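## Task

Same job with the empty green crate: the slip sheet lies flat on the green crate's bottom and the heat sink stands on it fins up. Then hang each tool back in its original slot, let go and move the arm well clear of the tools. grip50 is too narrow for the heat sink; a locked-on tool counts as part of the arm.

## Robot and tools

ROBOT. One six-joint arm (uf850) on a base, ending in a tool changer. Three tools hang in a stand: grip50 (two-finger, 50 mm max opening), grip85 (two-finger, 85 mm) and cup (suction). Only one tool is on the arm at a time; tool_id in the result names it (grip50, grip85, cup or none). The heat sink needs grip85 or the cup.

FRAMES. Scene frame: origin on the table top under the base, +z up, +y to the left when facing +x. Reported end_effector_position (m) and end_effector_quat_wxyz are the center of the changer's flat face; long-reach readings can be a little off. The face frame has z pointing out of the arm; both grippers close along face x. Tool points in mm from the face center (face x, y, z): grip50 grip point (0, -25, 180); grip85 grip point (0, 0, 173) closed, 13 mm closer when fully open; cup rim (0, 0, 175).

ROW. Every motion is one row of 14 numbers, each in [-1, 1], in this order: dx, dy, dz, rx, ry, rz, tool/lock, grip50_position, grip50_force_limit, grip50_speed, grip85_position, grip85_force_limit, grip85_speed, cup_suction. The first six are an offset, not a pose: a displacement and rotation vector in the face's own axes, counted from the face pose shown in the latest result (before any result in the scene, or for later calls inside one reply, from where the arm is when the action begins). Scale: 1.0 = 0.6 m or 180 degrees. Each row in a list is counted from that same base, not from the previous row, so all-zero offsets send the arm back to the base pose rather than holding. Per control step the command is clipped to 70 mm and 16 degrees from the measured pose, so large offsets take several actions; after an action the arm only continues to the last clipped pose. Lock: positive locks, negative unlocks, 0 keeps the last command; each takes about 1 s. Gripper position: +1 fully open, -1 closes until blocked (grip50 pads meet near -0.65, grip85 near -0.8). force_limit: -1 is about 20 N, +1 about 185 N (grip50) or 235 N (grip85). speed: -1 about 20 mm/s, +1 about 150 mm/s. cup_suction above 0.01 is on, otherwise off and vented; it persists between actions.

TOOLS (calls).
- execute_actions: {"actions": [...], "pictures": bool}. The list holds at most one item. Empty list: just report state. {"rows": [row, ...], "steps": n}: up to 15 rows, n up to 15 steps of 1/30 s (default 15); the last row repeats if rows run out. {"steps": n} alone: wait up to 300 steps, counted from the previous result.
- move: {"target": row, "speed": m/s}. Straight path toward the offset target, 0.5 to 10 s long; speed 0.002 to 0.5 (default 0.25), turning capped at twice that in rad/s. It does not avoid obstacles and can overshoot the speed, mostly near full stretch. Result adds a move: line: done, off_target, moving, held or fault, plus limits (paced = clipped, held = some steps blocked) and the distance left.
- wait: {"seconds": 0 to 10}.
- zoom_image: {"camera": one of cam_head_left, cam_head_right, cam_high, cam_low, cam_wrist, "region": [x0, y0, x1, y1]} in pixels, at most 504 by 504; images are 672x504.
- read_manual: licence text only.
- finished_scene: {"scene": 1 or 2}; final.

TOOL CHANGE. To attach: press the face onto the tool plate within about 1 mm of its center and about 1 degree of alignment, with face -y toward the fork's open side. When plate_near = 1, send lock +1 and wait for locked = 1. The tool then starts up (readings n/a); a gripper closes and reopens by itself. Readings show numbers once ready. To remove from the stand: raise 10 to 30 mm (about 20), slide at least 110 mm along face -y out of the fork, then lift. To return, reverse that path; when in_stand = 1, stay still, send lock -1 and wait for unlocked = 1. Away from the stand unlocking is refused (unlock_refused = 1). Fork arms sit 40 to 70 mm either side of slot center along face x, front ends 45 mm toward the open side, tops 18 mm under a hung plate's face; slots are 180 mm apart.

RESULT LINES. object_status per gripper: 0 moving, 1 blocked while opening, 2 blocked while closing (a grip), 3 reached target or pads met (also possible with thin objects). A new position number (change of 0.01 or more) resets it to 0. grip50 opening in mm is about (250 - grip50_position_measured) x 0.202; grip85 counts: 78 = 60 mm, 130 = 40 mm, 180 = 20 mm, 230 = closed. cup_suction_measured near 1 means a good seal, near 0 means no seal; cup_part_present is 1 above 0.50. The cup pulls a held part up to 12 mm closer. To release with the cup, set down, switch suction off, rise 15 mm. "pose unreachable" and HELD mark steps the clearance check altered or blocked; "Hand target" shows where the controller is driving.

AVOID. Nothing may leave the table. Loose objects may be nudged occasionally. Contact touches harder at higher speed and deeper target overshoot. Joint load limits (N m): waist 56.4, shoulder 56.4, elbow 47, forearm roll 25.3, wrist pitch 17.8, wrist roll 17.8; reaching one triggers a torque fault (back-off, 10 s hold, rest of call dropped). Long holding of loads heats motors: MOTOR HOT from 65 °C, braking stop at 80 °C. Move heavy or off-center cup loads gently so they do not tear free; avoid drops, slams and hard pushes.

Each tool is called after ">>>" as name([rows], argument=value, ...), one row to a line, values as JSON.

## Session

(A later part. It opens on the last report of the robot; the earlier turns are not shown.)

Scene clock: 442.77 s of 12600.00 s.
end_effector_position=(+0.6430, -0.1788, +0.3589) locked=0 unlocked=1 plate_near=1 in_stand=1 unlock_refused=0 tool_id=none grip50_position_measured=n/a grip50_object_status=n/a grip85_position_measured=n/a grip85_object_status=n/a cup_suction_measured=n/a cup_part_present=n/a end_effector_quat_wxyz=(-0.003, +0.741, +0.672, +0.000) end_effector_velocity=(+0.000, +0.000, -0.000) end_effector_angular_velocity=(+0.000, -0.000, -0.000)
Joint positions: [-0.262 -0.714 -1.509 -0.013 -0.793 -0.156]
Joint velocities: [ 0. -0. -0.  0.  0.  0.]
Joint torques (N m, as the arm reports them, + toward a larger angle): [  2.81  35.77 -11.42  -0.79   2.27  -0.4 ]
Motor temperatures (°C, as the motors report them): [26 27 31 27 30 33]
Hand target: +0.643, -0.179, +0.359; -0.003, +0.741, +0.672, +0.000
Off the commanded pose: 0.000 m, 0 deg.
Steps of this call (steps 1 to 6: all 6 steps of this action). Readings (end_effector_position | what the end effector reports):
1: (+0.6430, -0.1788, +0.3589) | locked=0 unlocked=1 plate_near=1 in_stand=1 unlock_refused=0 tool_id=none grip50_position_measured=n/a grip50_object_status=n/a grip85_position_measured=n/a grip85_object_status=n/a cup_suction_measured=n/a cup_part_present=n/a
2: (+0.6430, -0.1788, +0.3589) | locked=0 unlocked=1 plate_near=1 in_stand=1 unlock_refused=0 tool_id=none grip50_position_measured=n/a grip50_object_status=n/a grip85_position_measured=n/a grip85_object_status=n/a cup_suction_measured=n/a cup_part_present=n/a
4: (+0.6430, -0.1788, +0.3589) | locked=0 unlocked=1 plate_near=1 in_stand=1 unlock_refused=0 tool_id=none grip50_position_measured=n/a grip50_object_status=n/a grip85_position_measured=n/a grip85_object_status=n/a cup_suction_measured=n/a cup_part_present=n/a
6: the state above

>>> move(target=[0,0,-0.1,0,0,0,0,0,0,0,0,0,0,0], speed=0.08)

>>> move(target=[0.2993,0.001,0,0,0,-0.003,0,0,0,0,0,0,0,0], speed=0.2)

Scene clock: 450.57 s of 12600.00 s.
end_effector_position=(+0.6431, -0.1790, +0.4185) locked=0 unlocked=1 plate_near=0 in_stand=0 unlock_refused=0 tool_id=none grip50_position_measured=n/a grip50_object_status=n/a grip85_position_measured=n/a grip85_object_status=n/a cup_suction_measured=n/a cup_part_present=n/a end_effector_quat_wxyz=(-0.003, +0.741, +0.672, -0.000) end_effector_velocity=(-0.000, -0.000, -0.001) end_effector_angular_velocity=(+0.000, +0.003, +0.000)
Joint positions: [-0.261 -0.653 -1.555 -0.011 -0.9   -0.157]
Joint velocities: [-0.    -0.001  0.001 -0.001 -0.001  0.   ]
Joint torques (N m, as the arm reports them, + toward a larger angle): [  4.26  48.54 -15.7   -0.97   0.56   0.06]
Motor temperatures (°C, as the motors report them): [26 27 31 27 30 33]
Hand target: +0.643, -0.179, +0.419; -0.003, +0.741, +0.672, +0.000
Off the commanded pose: 0.000 m, 0 deg.
move: done

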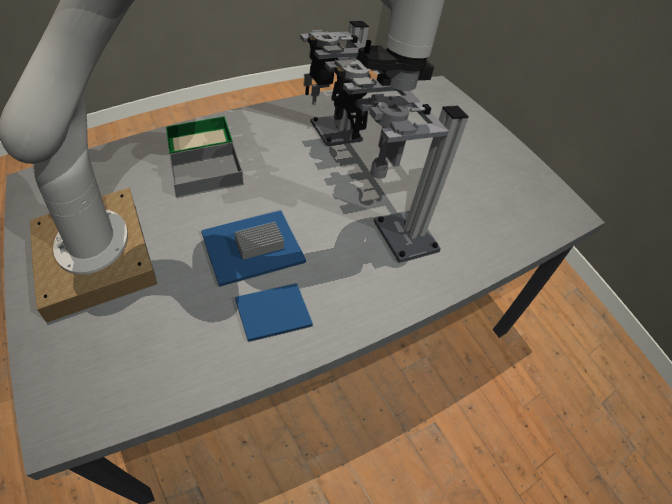

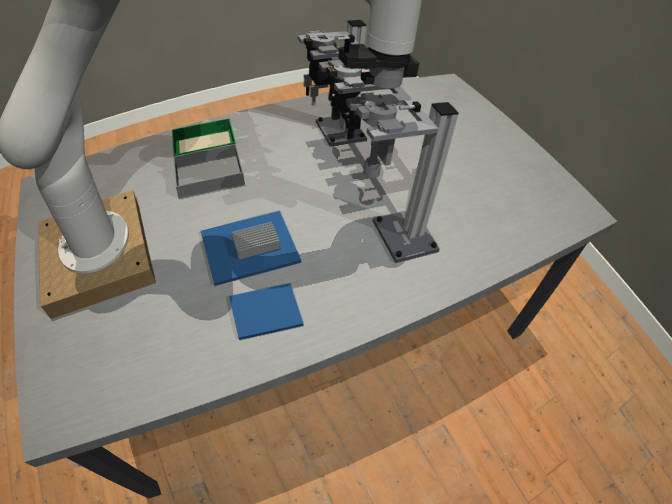

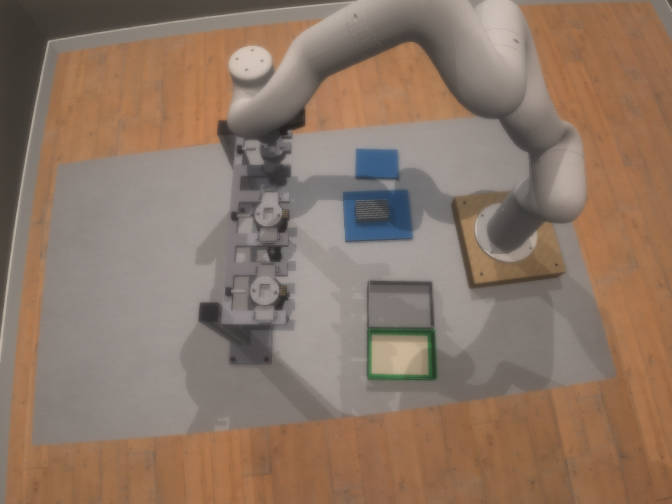

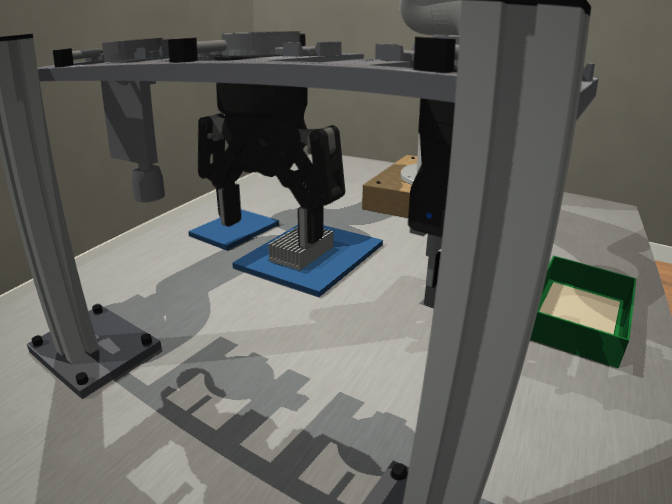

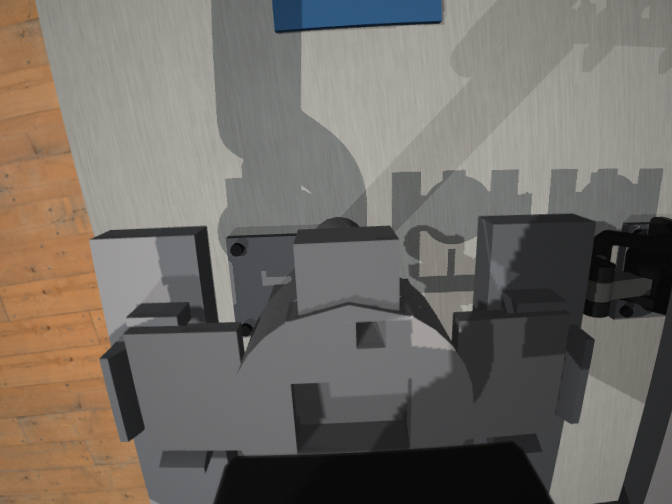

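Scene clock: 451.83 s of 12600.00 s.
end_effector_position=(+0.6606, -0.0008, +0.4190) locked=0 unlocked=1 plate_near=0 in_stand=0 unlock_refused=0 tool_id=none grip50_position_measured=n/a grip50_object_status=n/a grip85_position_measured=n/a grip85_object_status=n/a cup_suction_measured=n/a cup_part_present=n/a end_effector_quat_wxyz=(-0.003, +0.738, +0.675, -0.001) end_effector_velocity=(-0.000, +0.001, +0.000) end_effector_angular_velocity=(+0.000, +0.000, +0.000)
Joint positions: [ 0.01  -0.642 -1.533 -0.014 -0.892  0.107]
Joint velocities: [ 0.001 -0.    -0.     0.001 -0.     0.001]
Joint torques (N m, as the arm reports them, + toward a larger angle): [  3.5   47.89 -15.44  -1.07   0.67   0.14]
Motor temperatures (°C, as the motors report them): [26 27 31 27 30 33]
Hand target: +0.661, -0.000, +0.419; -0.003, +0.738, +0.675, -0.001
Off the commanded pose: 0.001 m, 0 deg.
move: done

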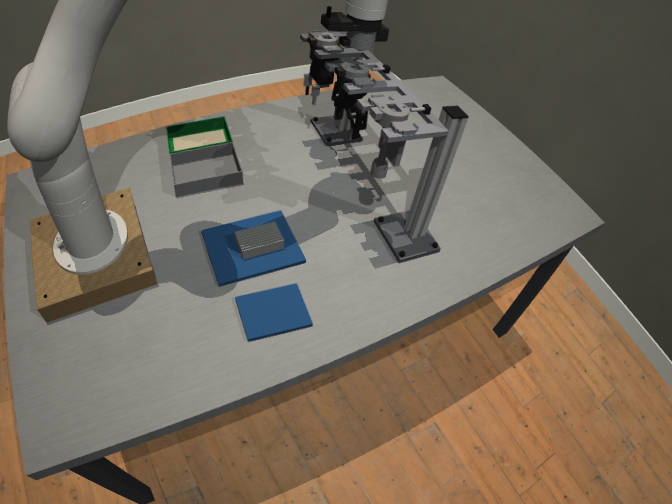

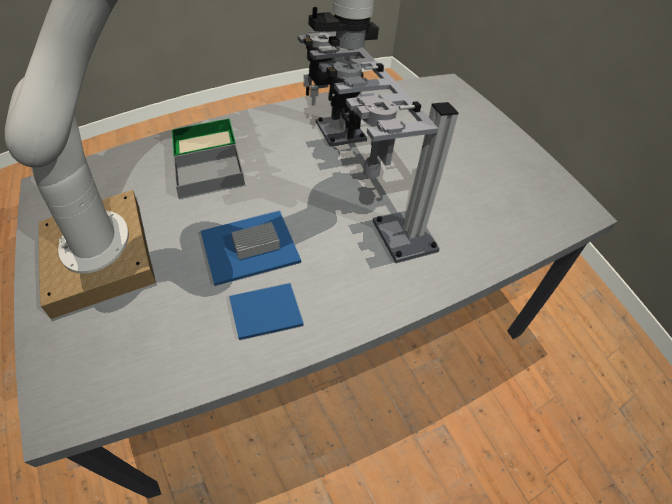

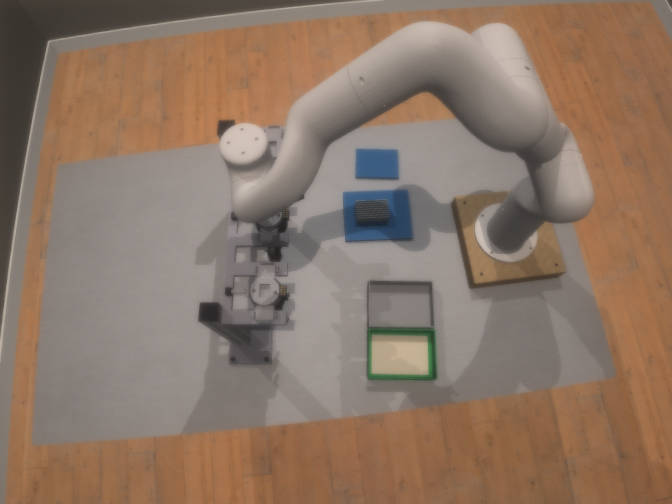

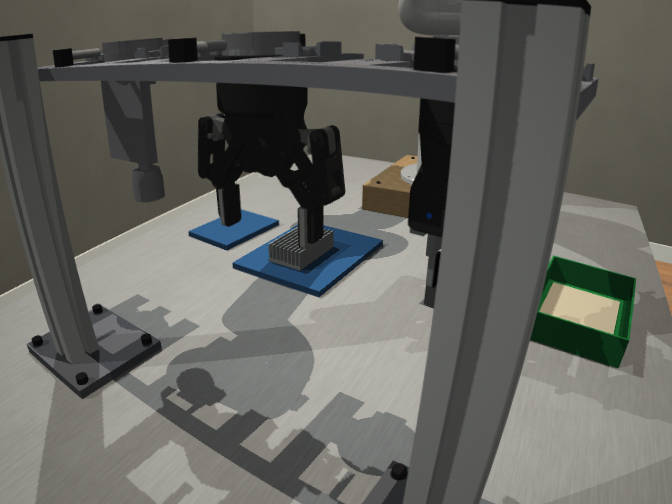

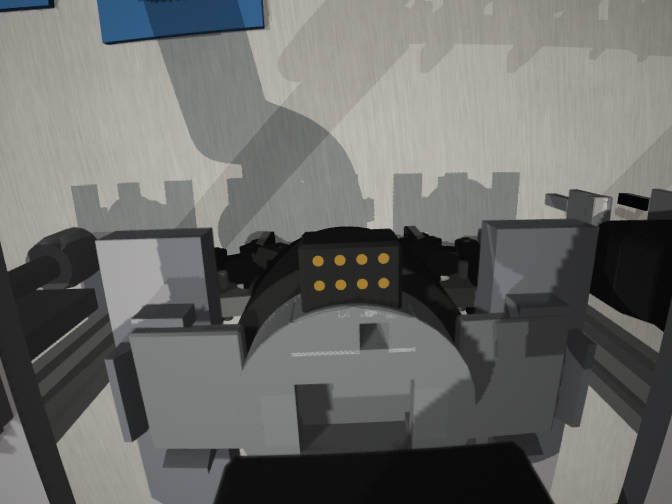

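>>> move(target=[0.001,0.001,0.1,0,0,0,0,0,0,0,0,0,0,0], speed=0.04)

Scene clock: 463.63 s of 12600.00 s.
end_effector_position=(+0.6611, -0.0002, +0.3592) locked=0 unlocked=1 plate_near=1 in_stand=1 unlock_refused=0 tool_id=none grip50_position_measured=n/a grip50_object_status=n/a grip85_position_measured=n/a grip85_object_status=n/a cup_suction_measured=n/a cup_part_present=n/a end_effector_quat_wxyz=(-0.003, +0.738, +0.675, -0.001) end_effector_velocity=(-0.000, -0.000, -0.000) end_effector_angular_velocity=(-0.000, -0.000, -0.001)
Joint positions: [ 0.01  -0.705 -1.49  -0.015 -0.785  0.109]
Joint velocities: [-0.    -0.     0.    -0.     0.     0.001]
Joint torques (N m, as the arm reports them, + toward a larger angle): [  3.3   46.86 -15.12  -1.22   0.95   0.  ]
Motor temperatures (°C, as the motors report them): [26 27 31 27 30 33]
Hand target: +0.661, -0.000, +0.359; -0.003, +0.738, +0.675, -0.001
Off the commanded pose: 0.000 m, 0 deg.
move: done

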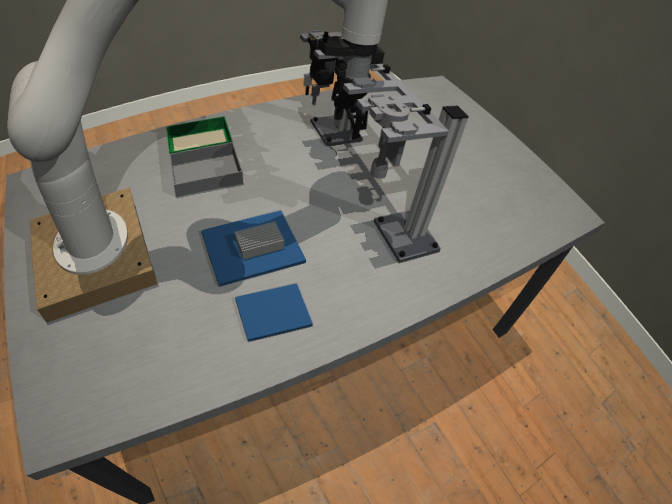

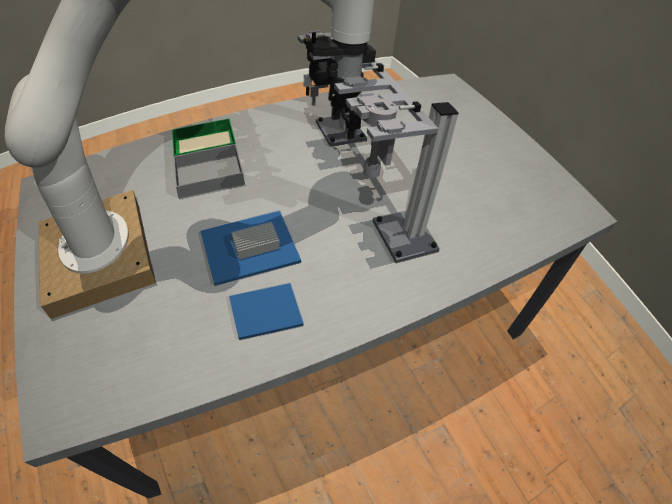

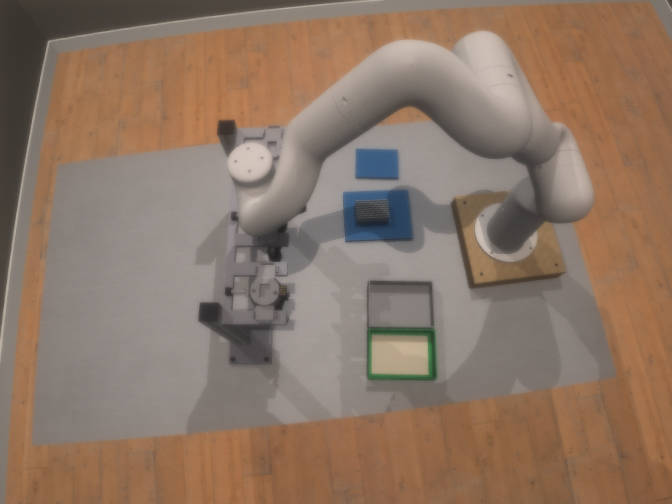

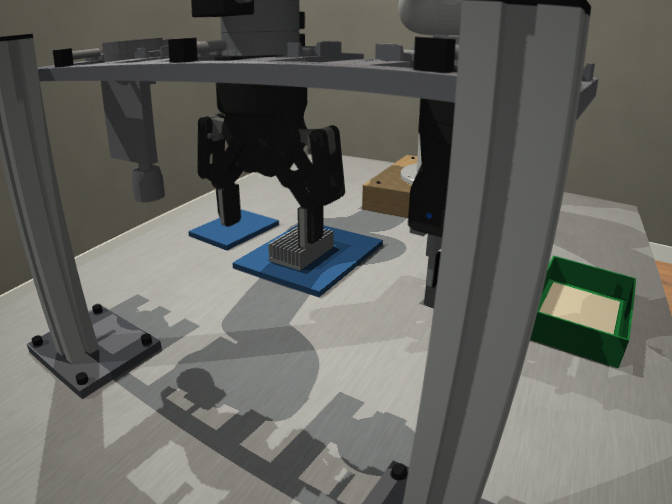

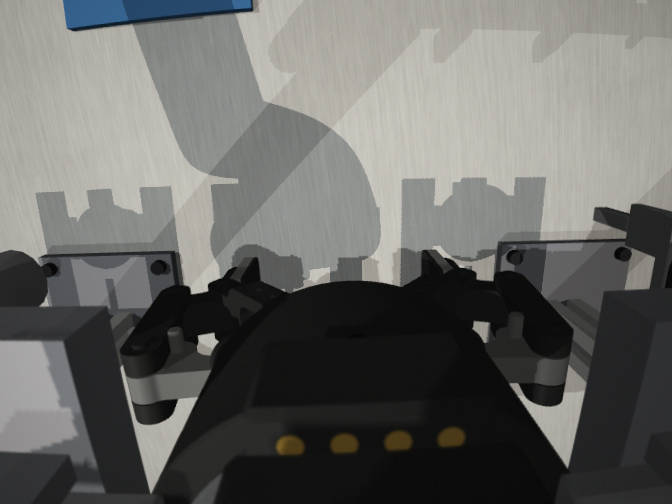

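>>> execute_actions([
  {"rows":[[0,0,0,0,0,0,1,0,0,0,1,0,0,0]],"steps":15},
], pictures=false)

>>> execute_actions([
  {"rows":[[0,0,0,0,0,0,1,0,0,0,1,0,0,0]],"steps":15},
], pictures=false)

>>> execute_actions([
  {"rows":[[0,0,0,0,0,0,1,0,0,0,1,0,0,0]],"steps":6},
], pictures=false)

Scene clock: 471.43 s of 12600.00 s.
end_effector_position=(+0.6611, -0.0002, +0.3590) locked=0 unlocked=0 plate_near=1 in_stand=1 unlock_refused=0 tool_id=none grip50_position_measured=n/a grip50_object_status=n/a grip85_position_measured=n/a grip85_object_status=n/a cup_suction_measured=n/a cup_part_present=n/a end_effector_quat_wxyz=(-0.003, +0.738, +0.675, -0.001) end_effector_velocity=(+0.000, +0.000, +0.000) end_effector_angular_velocity=(+0.000, -0.001, -0.001)
Joint positions: [ 0.01  -0.705 -1.489 -0.015 -0.785  0.109]
Joint velocities: [ 0.     0.    -0.     0.001  0.     0.001]
Joint torques (N m, as the arm reports them, + toward a larger angle): [  3.62  43.48 -13.19  -0.48   0.63   0.25]
Motor temperatures (°C, as the motors report them): [26 27 31 27 30 33]
Hand target: +0.661, -0.000, +0.359; -0.003, +0.738, +0.675, -0.001
Off the commanded pose: 0.000 m, 0 deg.
Steps of this call (steps 1 to 219: nothing new was sent; steps 220 to 234: all 15 steps of this action). Readings (end_effector_position | what the end effector reports):
220: (+0.6611, -0.0002, +0.3590) | locked=0 unlocked=0 plate_near=1 in_stand=1 unlock_refused=0 tool_id=none grip50_position_measured=n/a grip50_object_status=n/a grip85_position_measured=n/a grip85_object_status=n/a cup_suction_measured=n/a cup_part_present=n/a
221: (+0.6611, -0.0002, +0.3590) | locked=0 unlocked=0 plate_near=1 in_stand=1 unlock_refused=0 tool_id=none grip50_position_measured=n/a grip50_object_status=n/a grip85_position_measured=n/a grip85_object_status=n/a cup_suction_measured=n/a cup_part_present=n/a
223: (+0.6611, -0.0002, +0.3590) | locked=0 unlocked=0 plate_near=1 in_stand=1 unlock_refused=0 tool_id=none grip50_position_measured=n/a grip50_object_status=n/a grip85_position_measured=n/a grip85_object_status=n/a cup_suction_measured=n/a cup_part_present=n/a
227: (+0.6611, -0.0002, +0.3590) | locked=0 unlocked=0 plate_near=1 in_stand=1 unlock_refused=0 tool_id=none grip50_position_measured=n/a grip50_object_status=n/a grip85_position_measured=n/a grip85_object_status=n/a cup_suction_measured=n/a cup_part_present=n/a
234: the state above

Scene clock: 471.93 s of 12600.00 s.
end_effector_position=(+0.6612, -0.0002, +0.3593) locked=1 unlocked=0 plate_near=1 in_stand=1 unlock_refused=0 tool_id=grip85 grip50_position_measured=n/a grip50_object_status=n/a grip85_position_measured=n/a grip85_object_status=n/a cup_suction_measured=n/a cup_part_present=n/a end_effector_quat_wxyz=(-0.003, +0.738, +0.675, -0.001) end_effector_velocity=(-0.000, -0.000, -0.000) end_effector_angular_velocity=(+0.000, +0.001, -0.001)
Joint positions: [ 0.01  -0.705 -1.49  -0.015 -0.785  0.109]
Joint velocities: [-0. -0.  0.  0.  0.  0.]
Joint torques (N m, as the arm reports them, + toward a larger angle): [  3.86  48.12 -15.97  -0.07   0.85  -0.16]
Motor temperatures (°C, as the motors report them): [26 27 31 27 30 33]
Hand target: +0.661, -0.000, +0.359; -0.003, +0.738, +0.675, -0.001
Off the commanded pose: 0.000 m, 0 deg.
Steps of this call (steps 1 to 15: all 15 steps of this action). Readings (end_effector_position | what the end effector reports):
1: (+0.6611, -0.0002, +0.3590) | locked=0 unlocked=0 plate_near=1 in_stand=1 unlock_refused=0 tool_id=none grip50_position_measured=n/a grip50_object_status=n/a grip85_position_measured=n/a grip85_object_status=n/a cup_suction_measured=n/a cup_part_present=n/a
2: (+0.6611, -0.0002, +0.3590) | locked=0 unlocked=0 plate_near=1 in_stand=1 unlock_refused=0 tool_id=none grip50_position_measured=n/a grip50_object_status=n/a grip85_position_measured=n/a grip85_object_status=n/a cup_suction_measured=n/a cup_part_present=n/a
4: (+0.6611, -0.0002, +0.3590) | locked=0 unlocked=0 plate_near=1 in_stand=1 unlock_refused=0 tool_id=none grip50_position_measured=n/a grip50_object_status=n/a grip85_position_measured=n/a grip85_object_status=n/a cup_suction_measured=n/a cup_part_present=n/a
8: (+0.6611, -0.0002, +0.3591) | locked=0 unlocked=0 plate_near=1 in_stand=1 unlock_refused=0 tool_id=none grip50_position_measured=n/a grip50_object_status=n/a grip85_position_measured=n/a grip85_object_status=n/a cup_suction_measured=n/a cup_part_present=n/a
15: the state above

Scene clock: 472.13 s of 12600.00 s.
end_effector_position=(+0.6612, -0.0002, +0.3593) locked=1 unlocked=0 plate_near=1 in_stand=1 unlock_refused=0 tool_id=grip85 grip50_position_measured=n/a grip50_object_status=n/a grip85_position_measured=n/a grip85_object_status=n/a cup_suction_measured=n/a cup_part_present=n/a end_effector_quat_wxyz=(-0.003, +0.738, +0.675, -0.001) end_effector_velocity=(+0.000, -0.000, -0.001) end_effector_angular_velocity=(-0.000, +0.000, +0.001)
Joint positions: [ 0.01  -0.705 -1.49  -0.015 -0.785  0.109]
Joint velocities: [ 0.    -0.001  0.    -0.001  0.    -0.   ]
Joint torques (N m, as the arm reports them, + toward a larger angle): [  4.28  49.22 -15.79  -0.42   0.85  -0.1 ]
Motor temperatures (°C, as the motors report them): [26 27 31 27 30 33]
Hand target: +0.661, -0.000, +0.359; -0.003, +0.738, +0.675, -0.001
Off the commanded pose: 0.000 m, 0 deg.
Steps of this call (steps 1 to 6: all 6 steps of this action). Readings (end_effector_position | what the end effector reports):
1: (+0.6612, -0.0002, +0.3593) | locked=1 unlocked=0 plate_near=1 in_stand=1 unlock_refused=0 tool_id=grip85 grip50_position_measured=n/a grip50_object_status=n/a grip85_position_measured=n/a grip85_object_status=n/a cup_suction_measured=n/a cup_part_present=n/a
2: (+0.6612, -0.0002, +0.3593) | locked=1 unlocked=0 plate_near=1 in_stand=1 unlock_refused=0 tool_id=grip85 grip50_position_measured=n/a grip50_object_status=n/a grip85_position_measured=n/a grip85_object_status=n/a cup_suction_measured=n/a cup_part_present=n/a
4: (+0.6612, -0.0002, +0.3593) | locked=1 unlocked=0 plate_near=1 in_stand=1 unlock_refused=0 tool_id=grip85 grip50_position_measured=n/a grip50_object_status=n/a grip85_position_measured=n/a grip85_object_status=n/a cup_suction_measured=n/a cup_part_present=n/a
6: the state above

>>> move(target=[0,0,-0.0335,0,0,0,0,0,0,0,1,0,0,0], speed=0.03)

>>> move(target=[0,-0.23,0,0,0,0,0,0,0,0,1,0,0,0], speed=0.12)

>>> move(target=[-0.258,-0.2105,0.148,0,0,-0.0128,0,0,0,0,1,0,0,0], speed=0.25)

Scene clock: 484.50 s of 12600.00 s.
end_effector_position=(+0.6612, -0.0002, +0.3793) locked=1 unlocked=0 plate_near=1 in_stand=0 unlock_refused=0 tool_id=grip85 grip50_position_measured=n/a grip50_object_status=n/a grip85_position_measured=3 grip85_object_status=3 cup_suction_measured=n/a cup_part_present=n/a end_effector_quat_wxyz=(-0.003, +0.738, +0.675, -0.001) end_effector_velocity=(-0.000, -0.000, -0.001) end_effector_angular_velocity=(-0.001, +0.002, -0.000)
Joint positions: [ 0.01  -0.683 -1.503 -0.015 -0.821  0.109]
Joint velocities: [-0.    -0.001  0.001 -0.001 -0.     0.   ]
Joint torques (N m, as the arm reports them, + toward a larger angle): [  4.73  56.86 -19.39  -0.4    0.72   0.07]
Motor temperatures (°C, as the motors report them): [26 27 31 27 30 33]
Hand target: +0.661, -0.000, +0.379; -0.003, +0.738, +0.675, -0.001
Off the commanded pose: 0.000 m, 0 deg.
move: done

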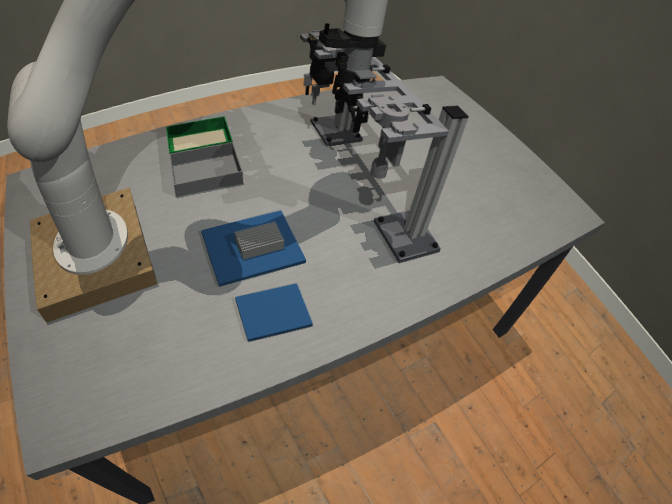

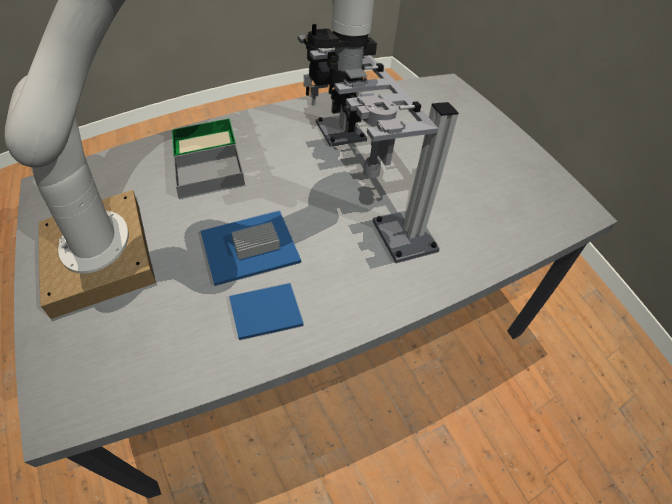

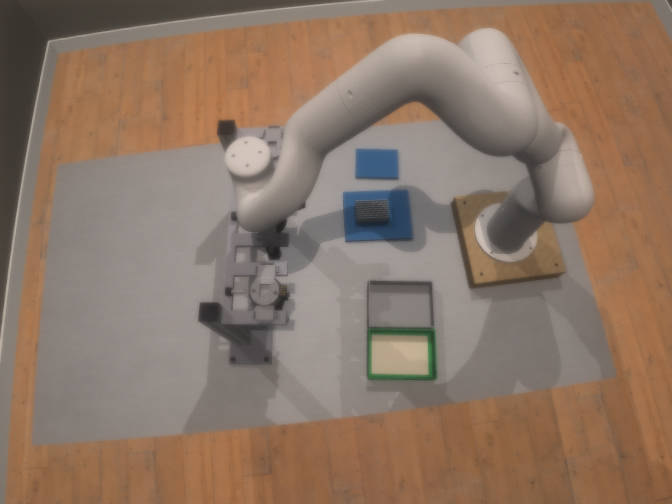

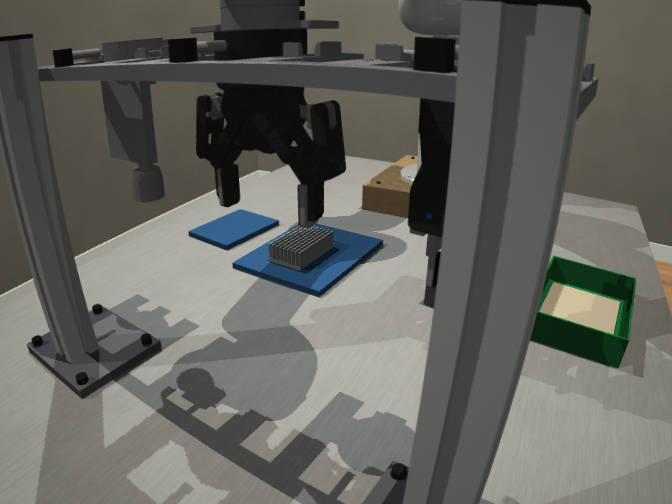

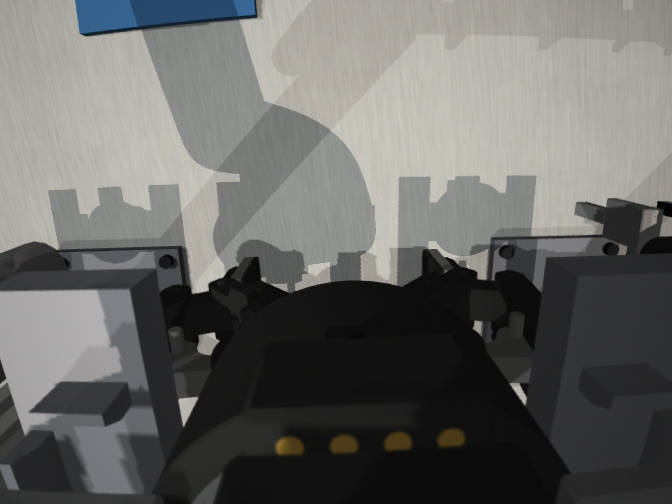

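Scene clock: 485.97 s of 12600.00 s.
end_effector_position=(+0.5239, +0.0116, +0.3795) locked=1 unlocked=0 plate_near=1 in_stand=0 unlock_refused=0 tool_id=grip85 grip50_position_measured=n/a grip50_object_status=n/a grip85_position_measured=3 grip85_object_status=3 cup_suction_measured=n/a cup_part_present=n/a end_effector_quat_wxyz=(-0.003, +0.738, +0.675, -0.001) end_effector_velocity=(-0.001, -0.000, -0.001) end_effector_angular_velocity=(-0.000, +0.002, -0.001)
Joint positions: [ 0.035 -0.372 -1.038 -0.018 -0.666  0.138]
Joint velocities: [-0.     0.     0.002 -0.     0.     0.001]
Joint torques (N m, as the arm reports them, + toward a larger angle): [  2.41  46.11 -17.13  -0.83   0.56   0.16]
Motor temperatures (°C, as the motors report them): [26 27 31 27 30 33]
Hand target: +0.524, +0.012, +0.380; -0.003, +0.738, +0.675, -0.001
Off the commanded pose: 0.001 m, 0 deg.
move: done

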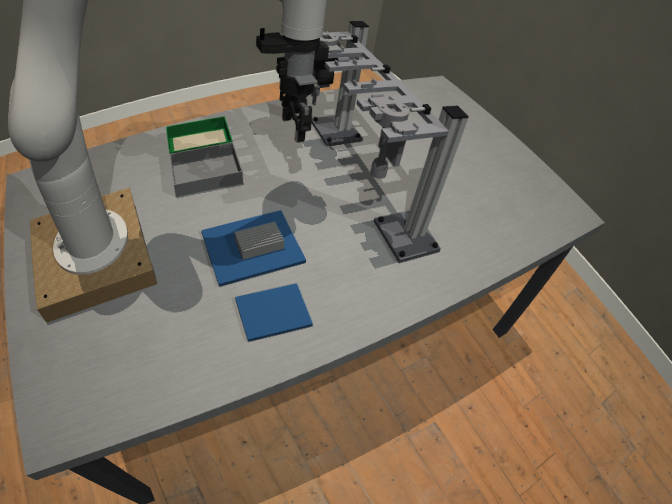

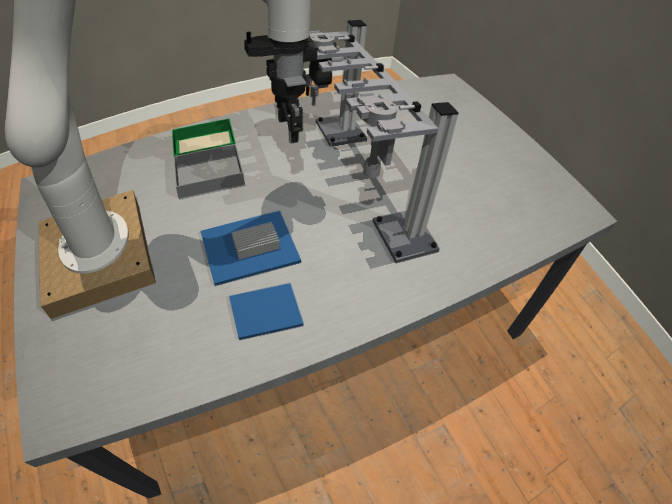

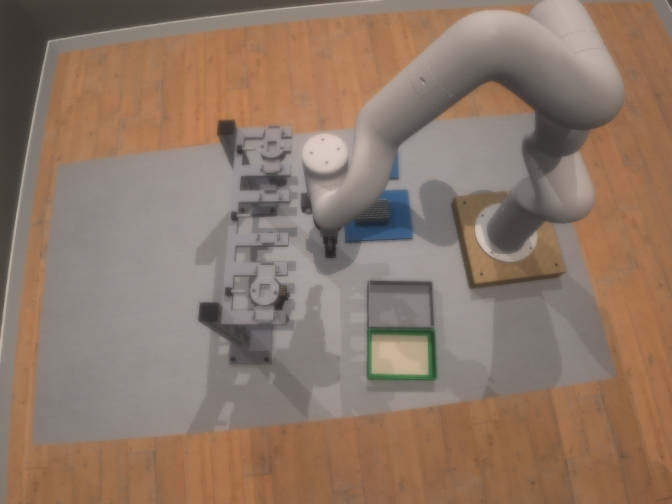

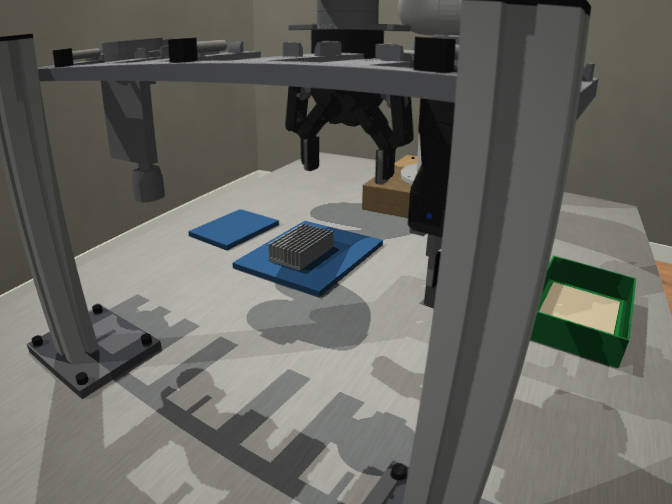

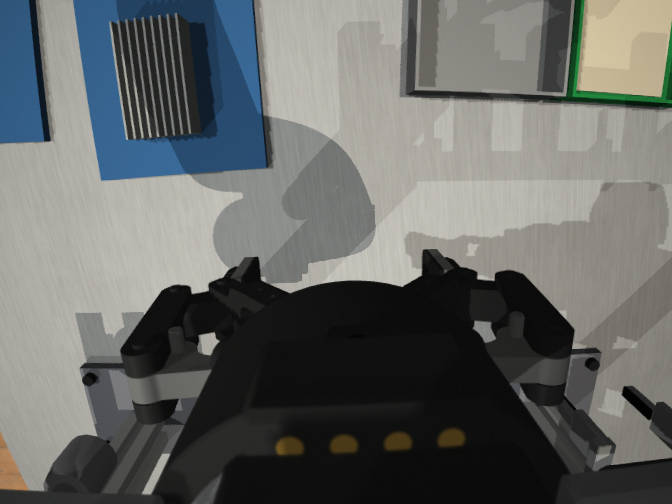

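Scene clock: 487.23 s of 12600.00 s.
end_effector_position=(+0.3852, -0.1312, +0.2909) locked=1 unlocked=0 plate_near=1 in_stand=0 unlock_refused=0 tool_id=grip85 grip50_position_measured=n/a grip50_object_status=n/a grip85_position_measured=3 grip85_object_status=3 cup_suction_measured=n/a cup_part_present=n/a end_effector_quat_wxyz=(-0.003, +0.724, +0.689, +0.000) end_effector_velocity=(-0.003, +0.000, -0.001) end_effector_angular_velocity=(+0.003, +0.006, +0.001)
Joint positions: [-0.317 -0.28  -0.657 -0.024 -0.372 -0.246]
Joint velocities: [-0.001 -0.     0.004  0.002 -0.002 -0.004]
Joint torques (N m, as the arm reports them, + toward a larger angle): [  4.33  36.59 -14.06  -1.1    0.7    0.1 ]
Motor temperatures (°C, as the motors report them): [26 27 31 27 30 33]
Hand target: +0.385, -0.131, +0.291; -0.003, +0.724, +0.689, +0.000
Off the commanded pose: 0.001 m, 0 deg.
move: done

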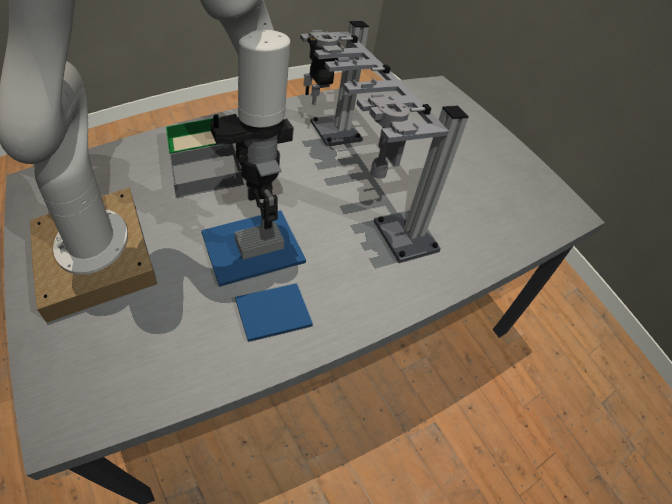

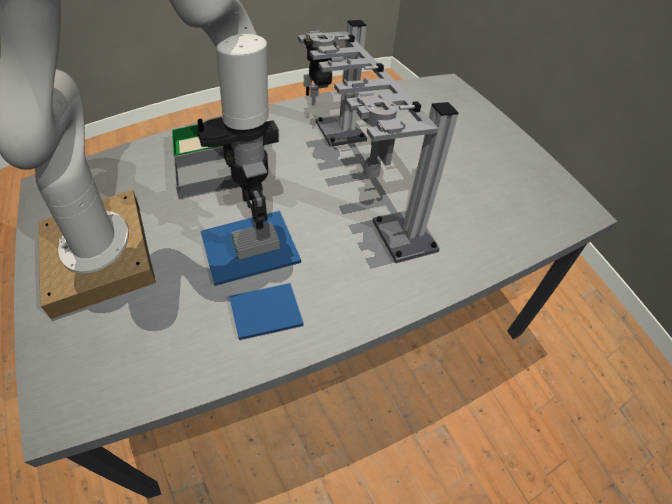

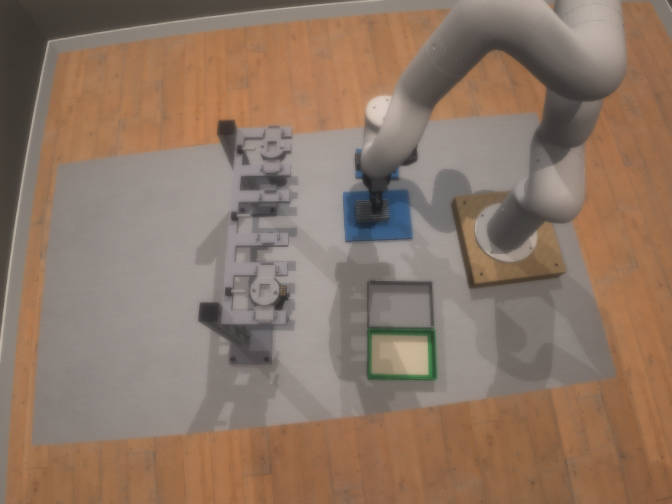

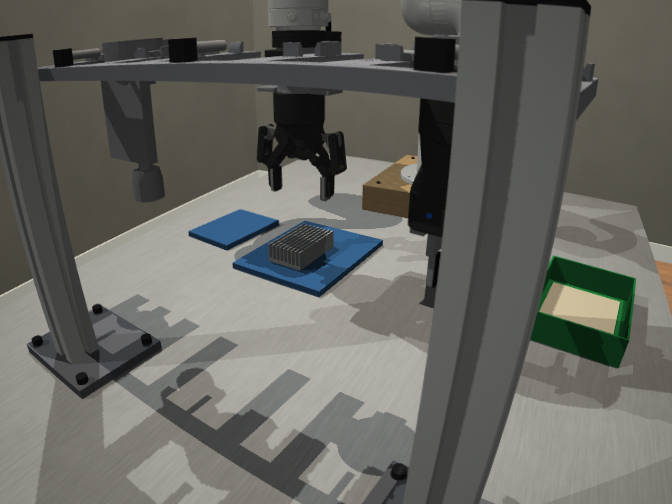

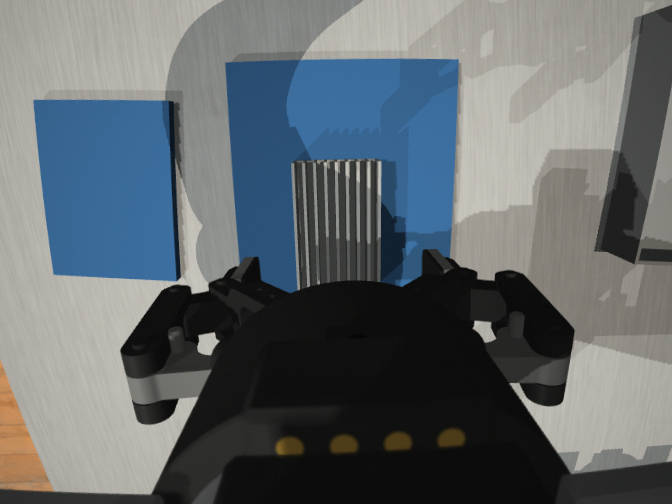

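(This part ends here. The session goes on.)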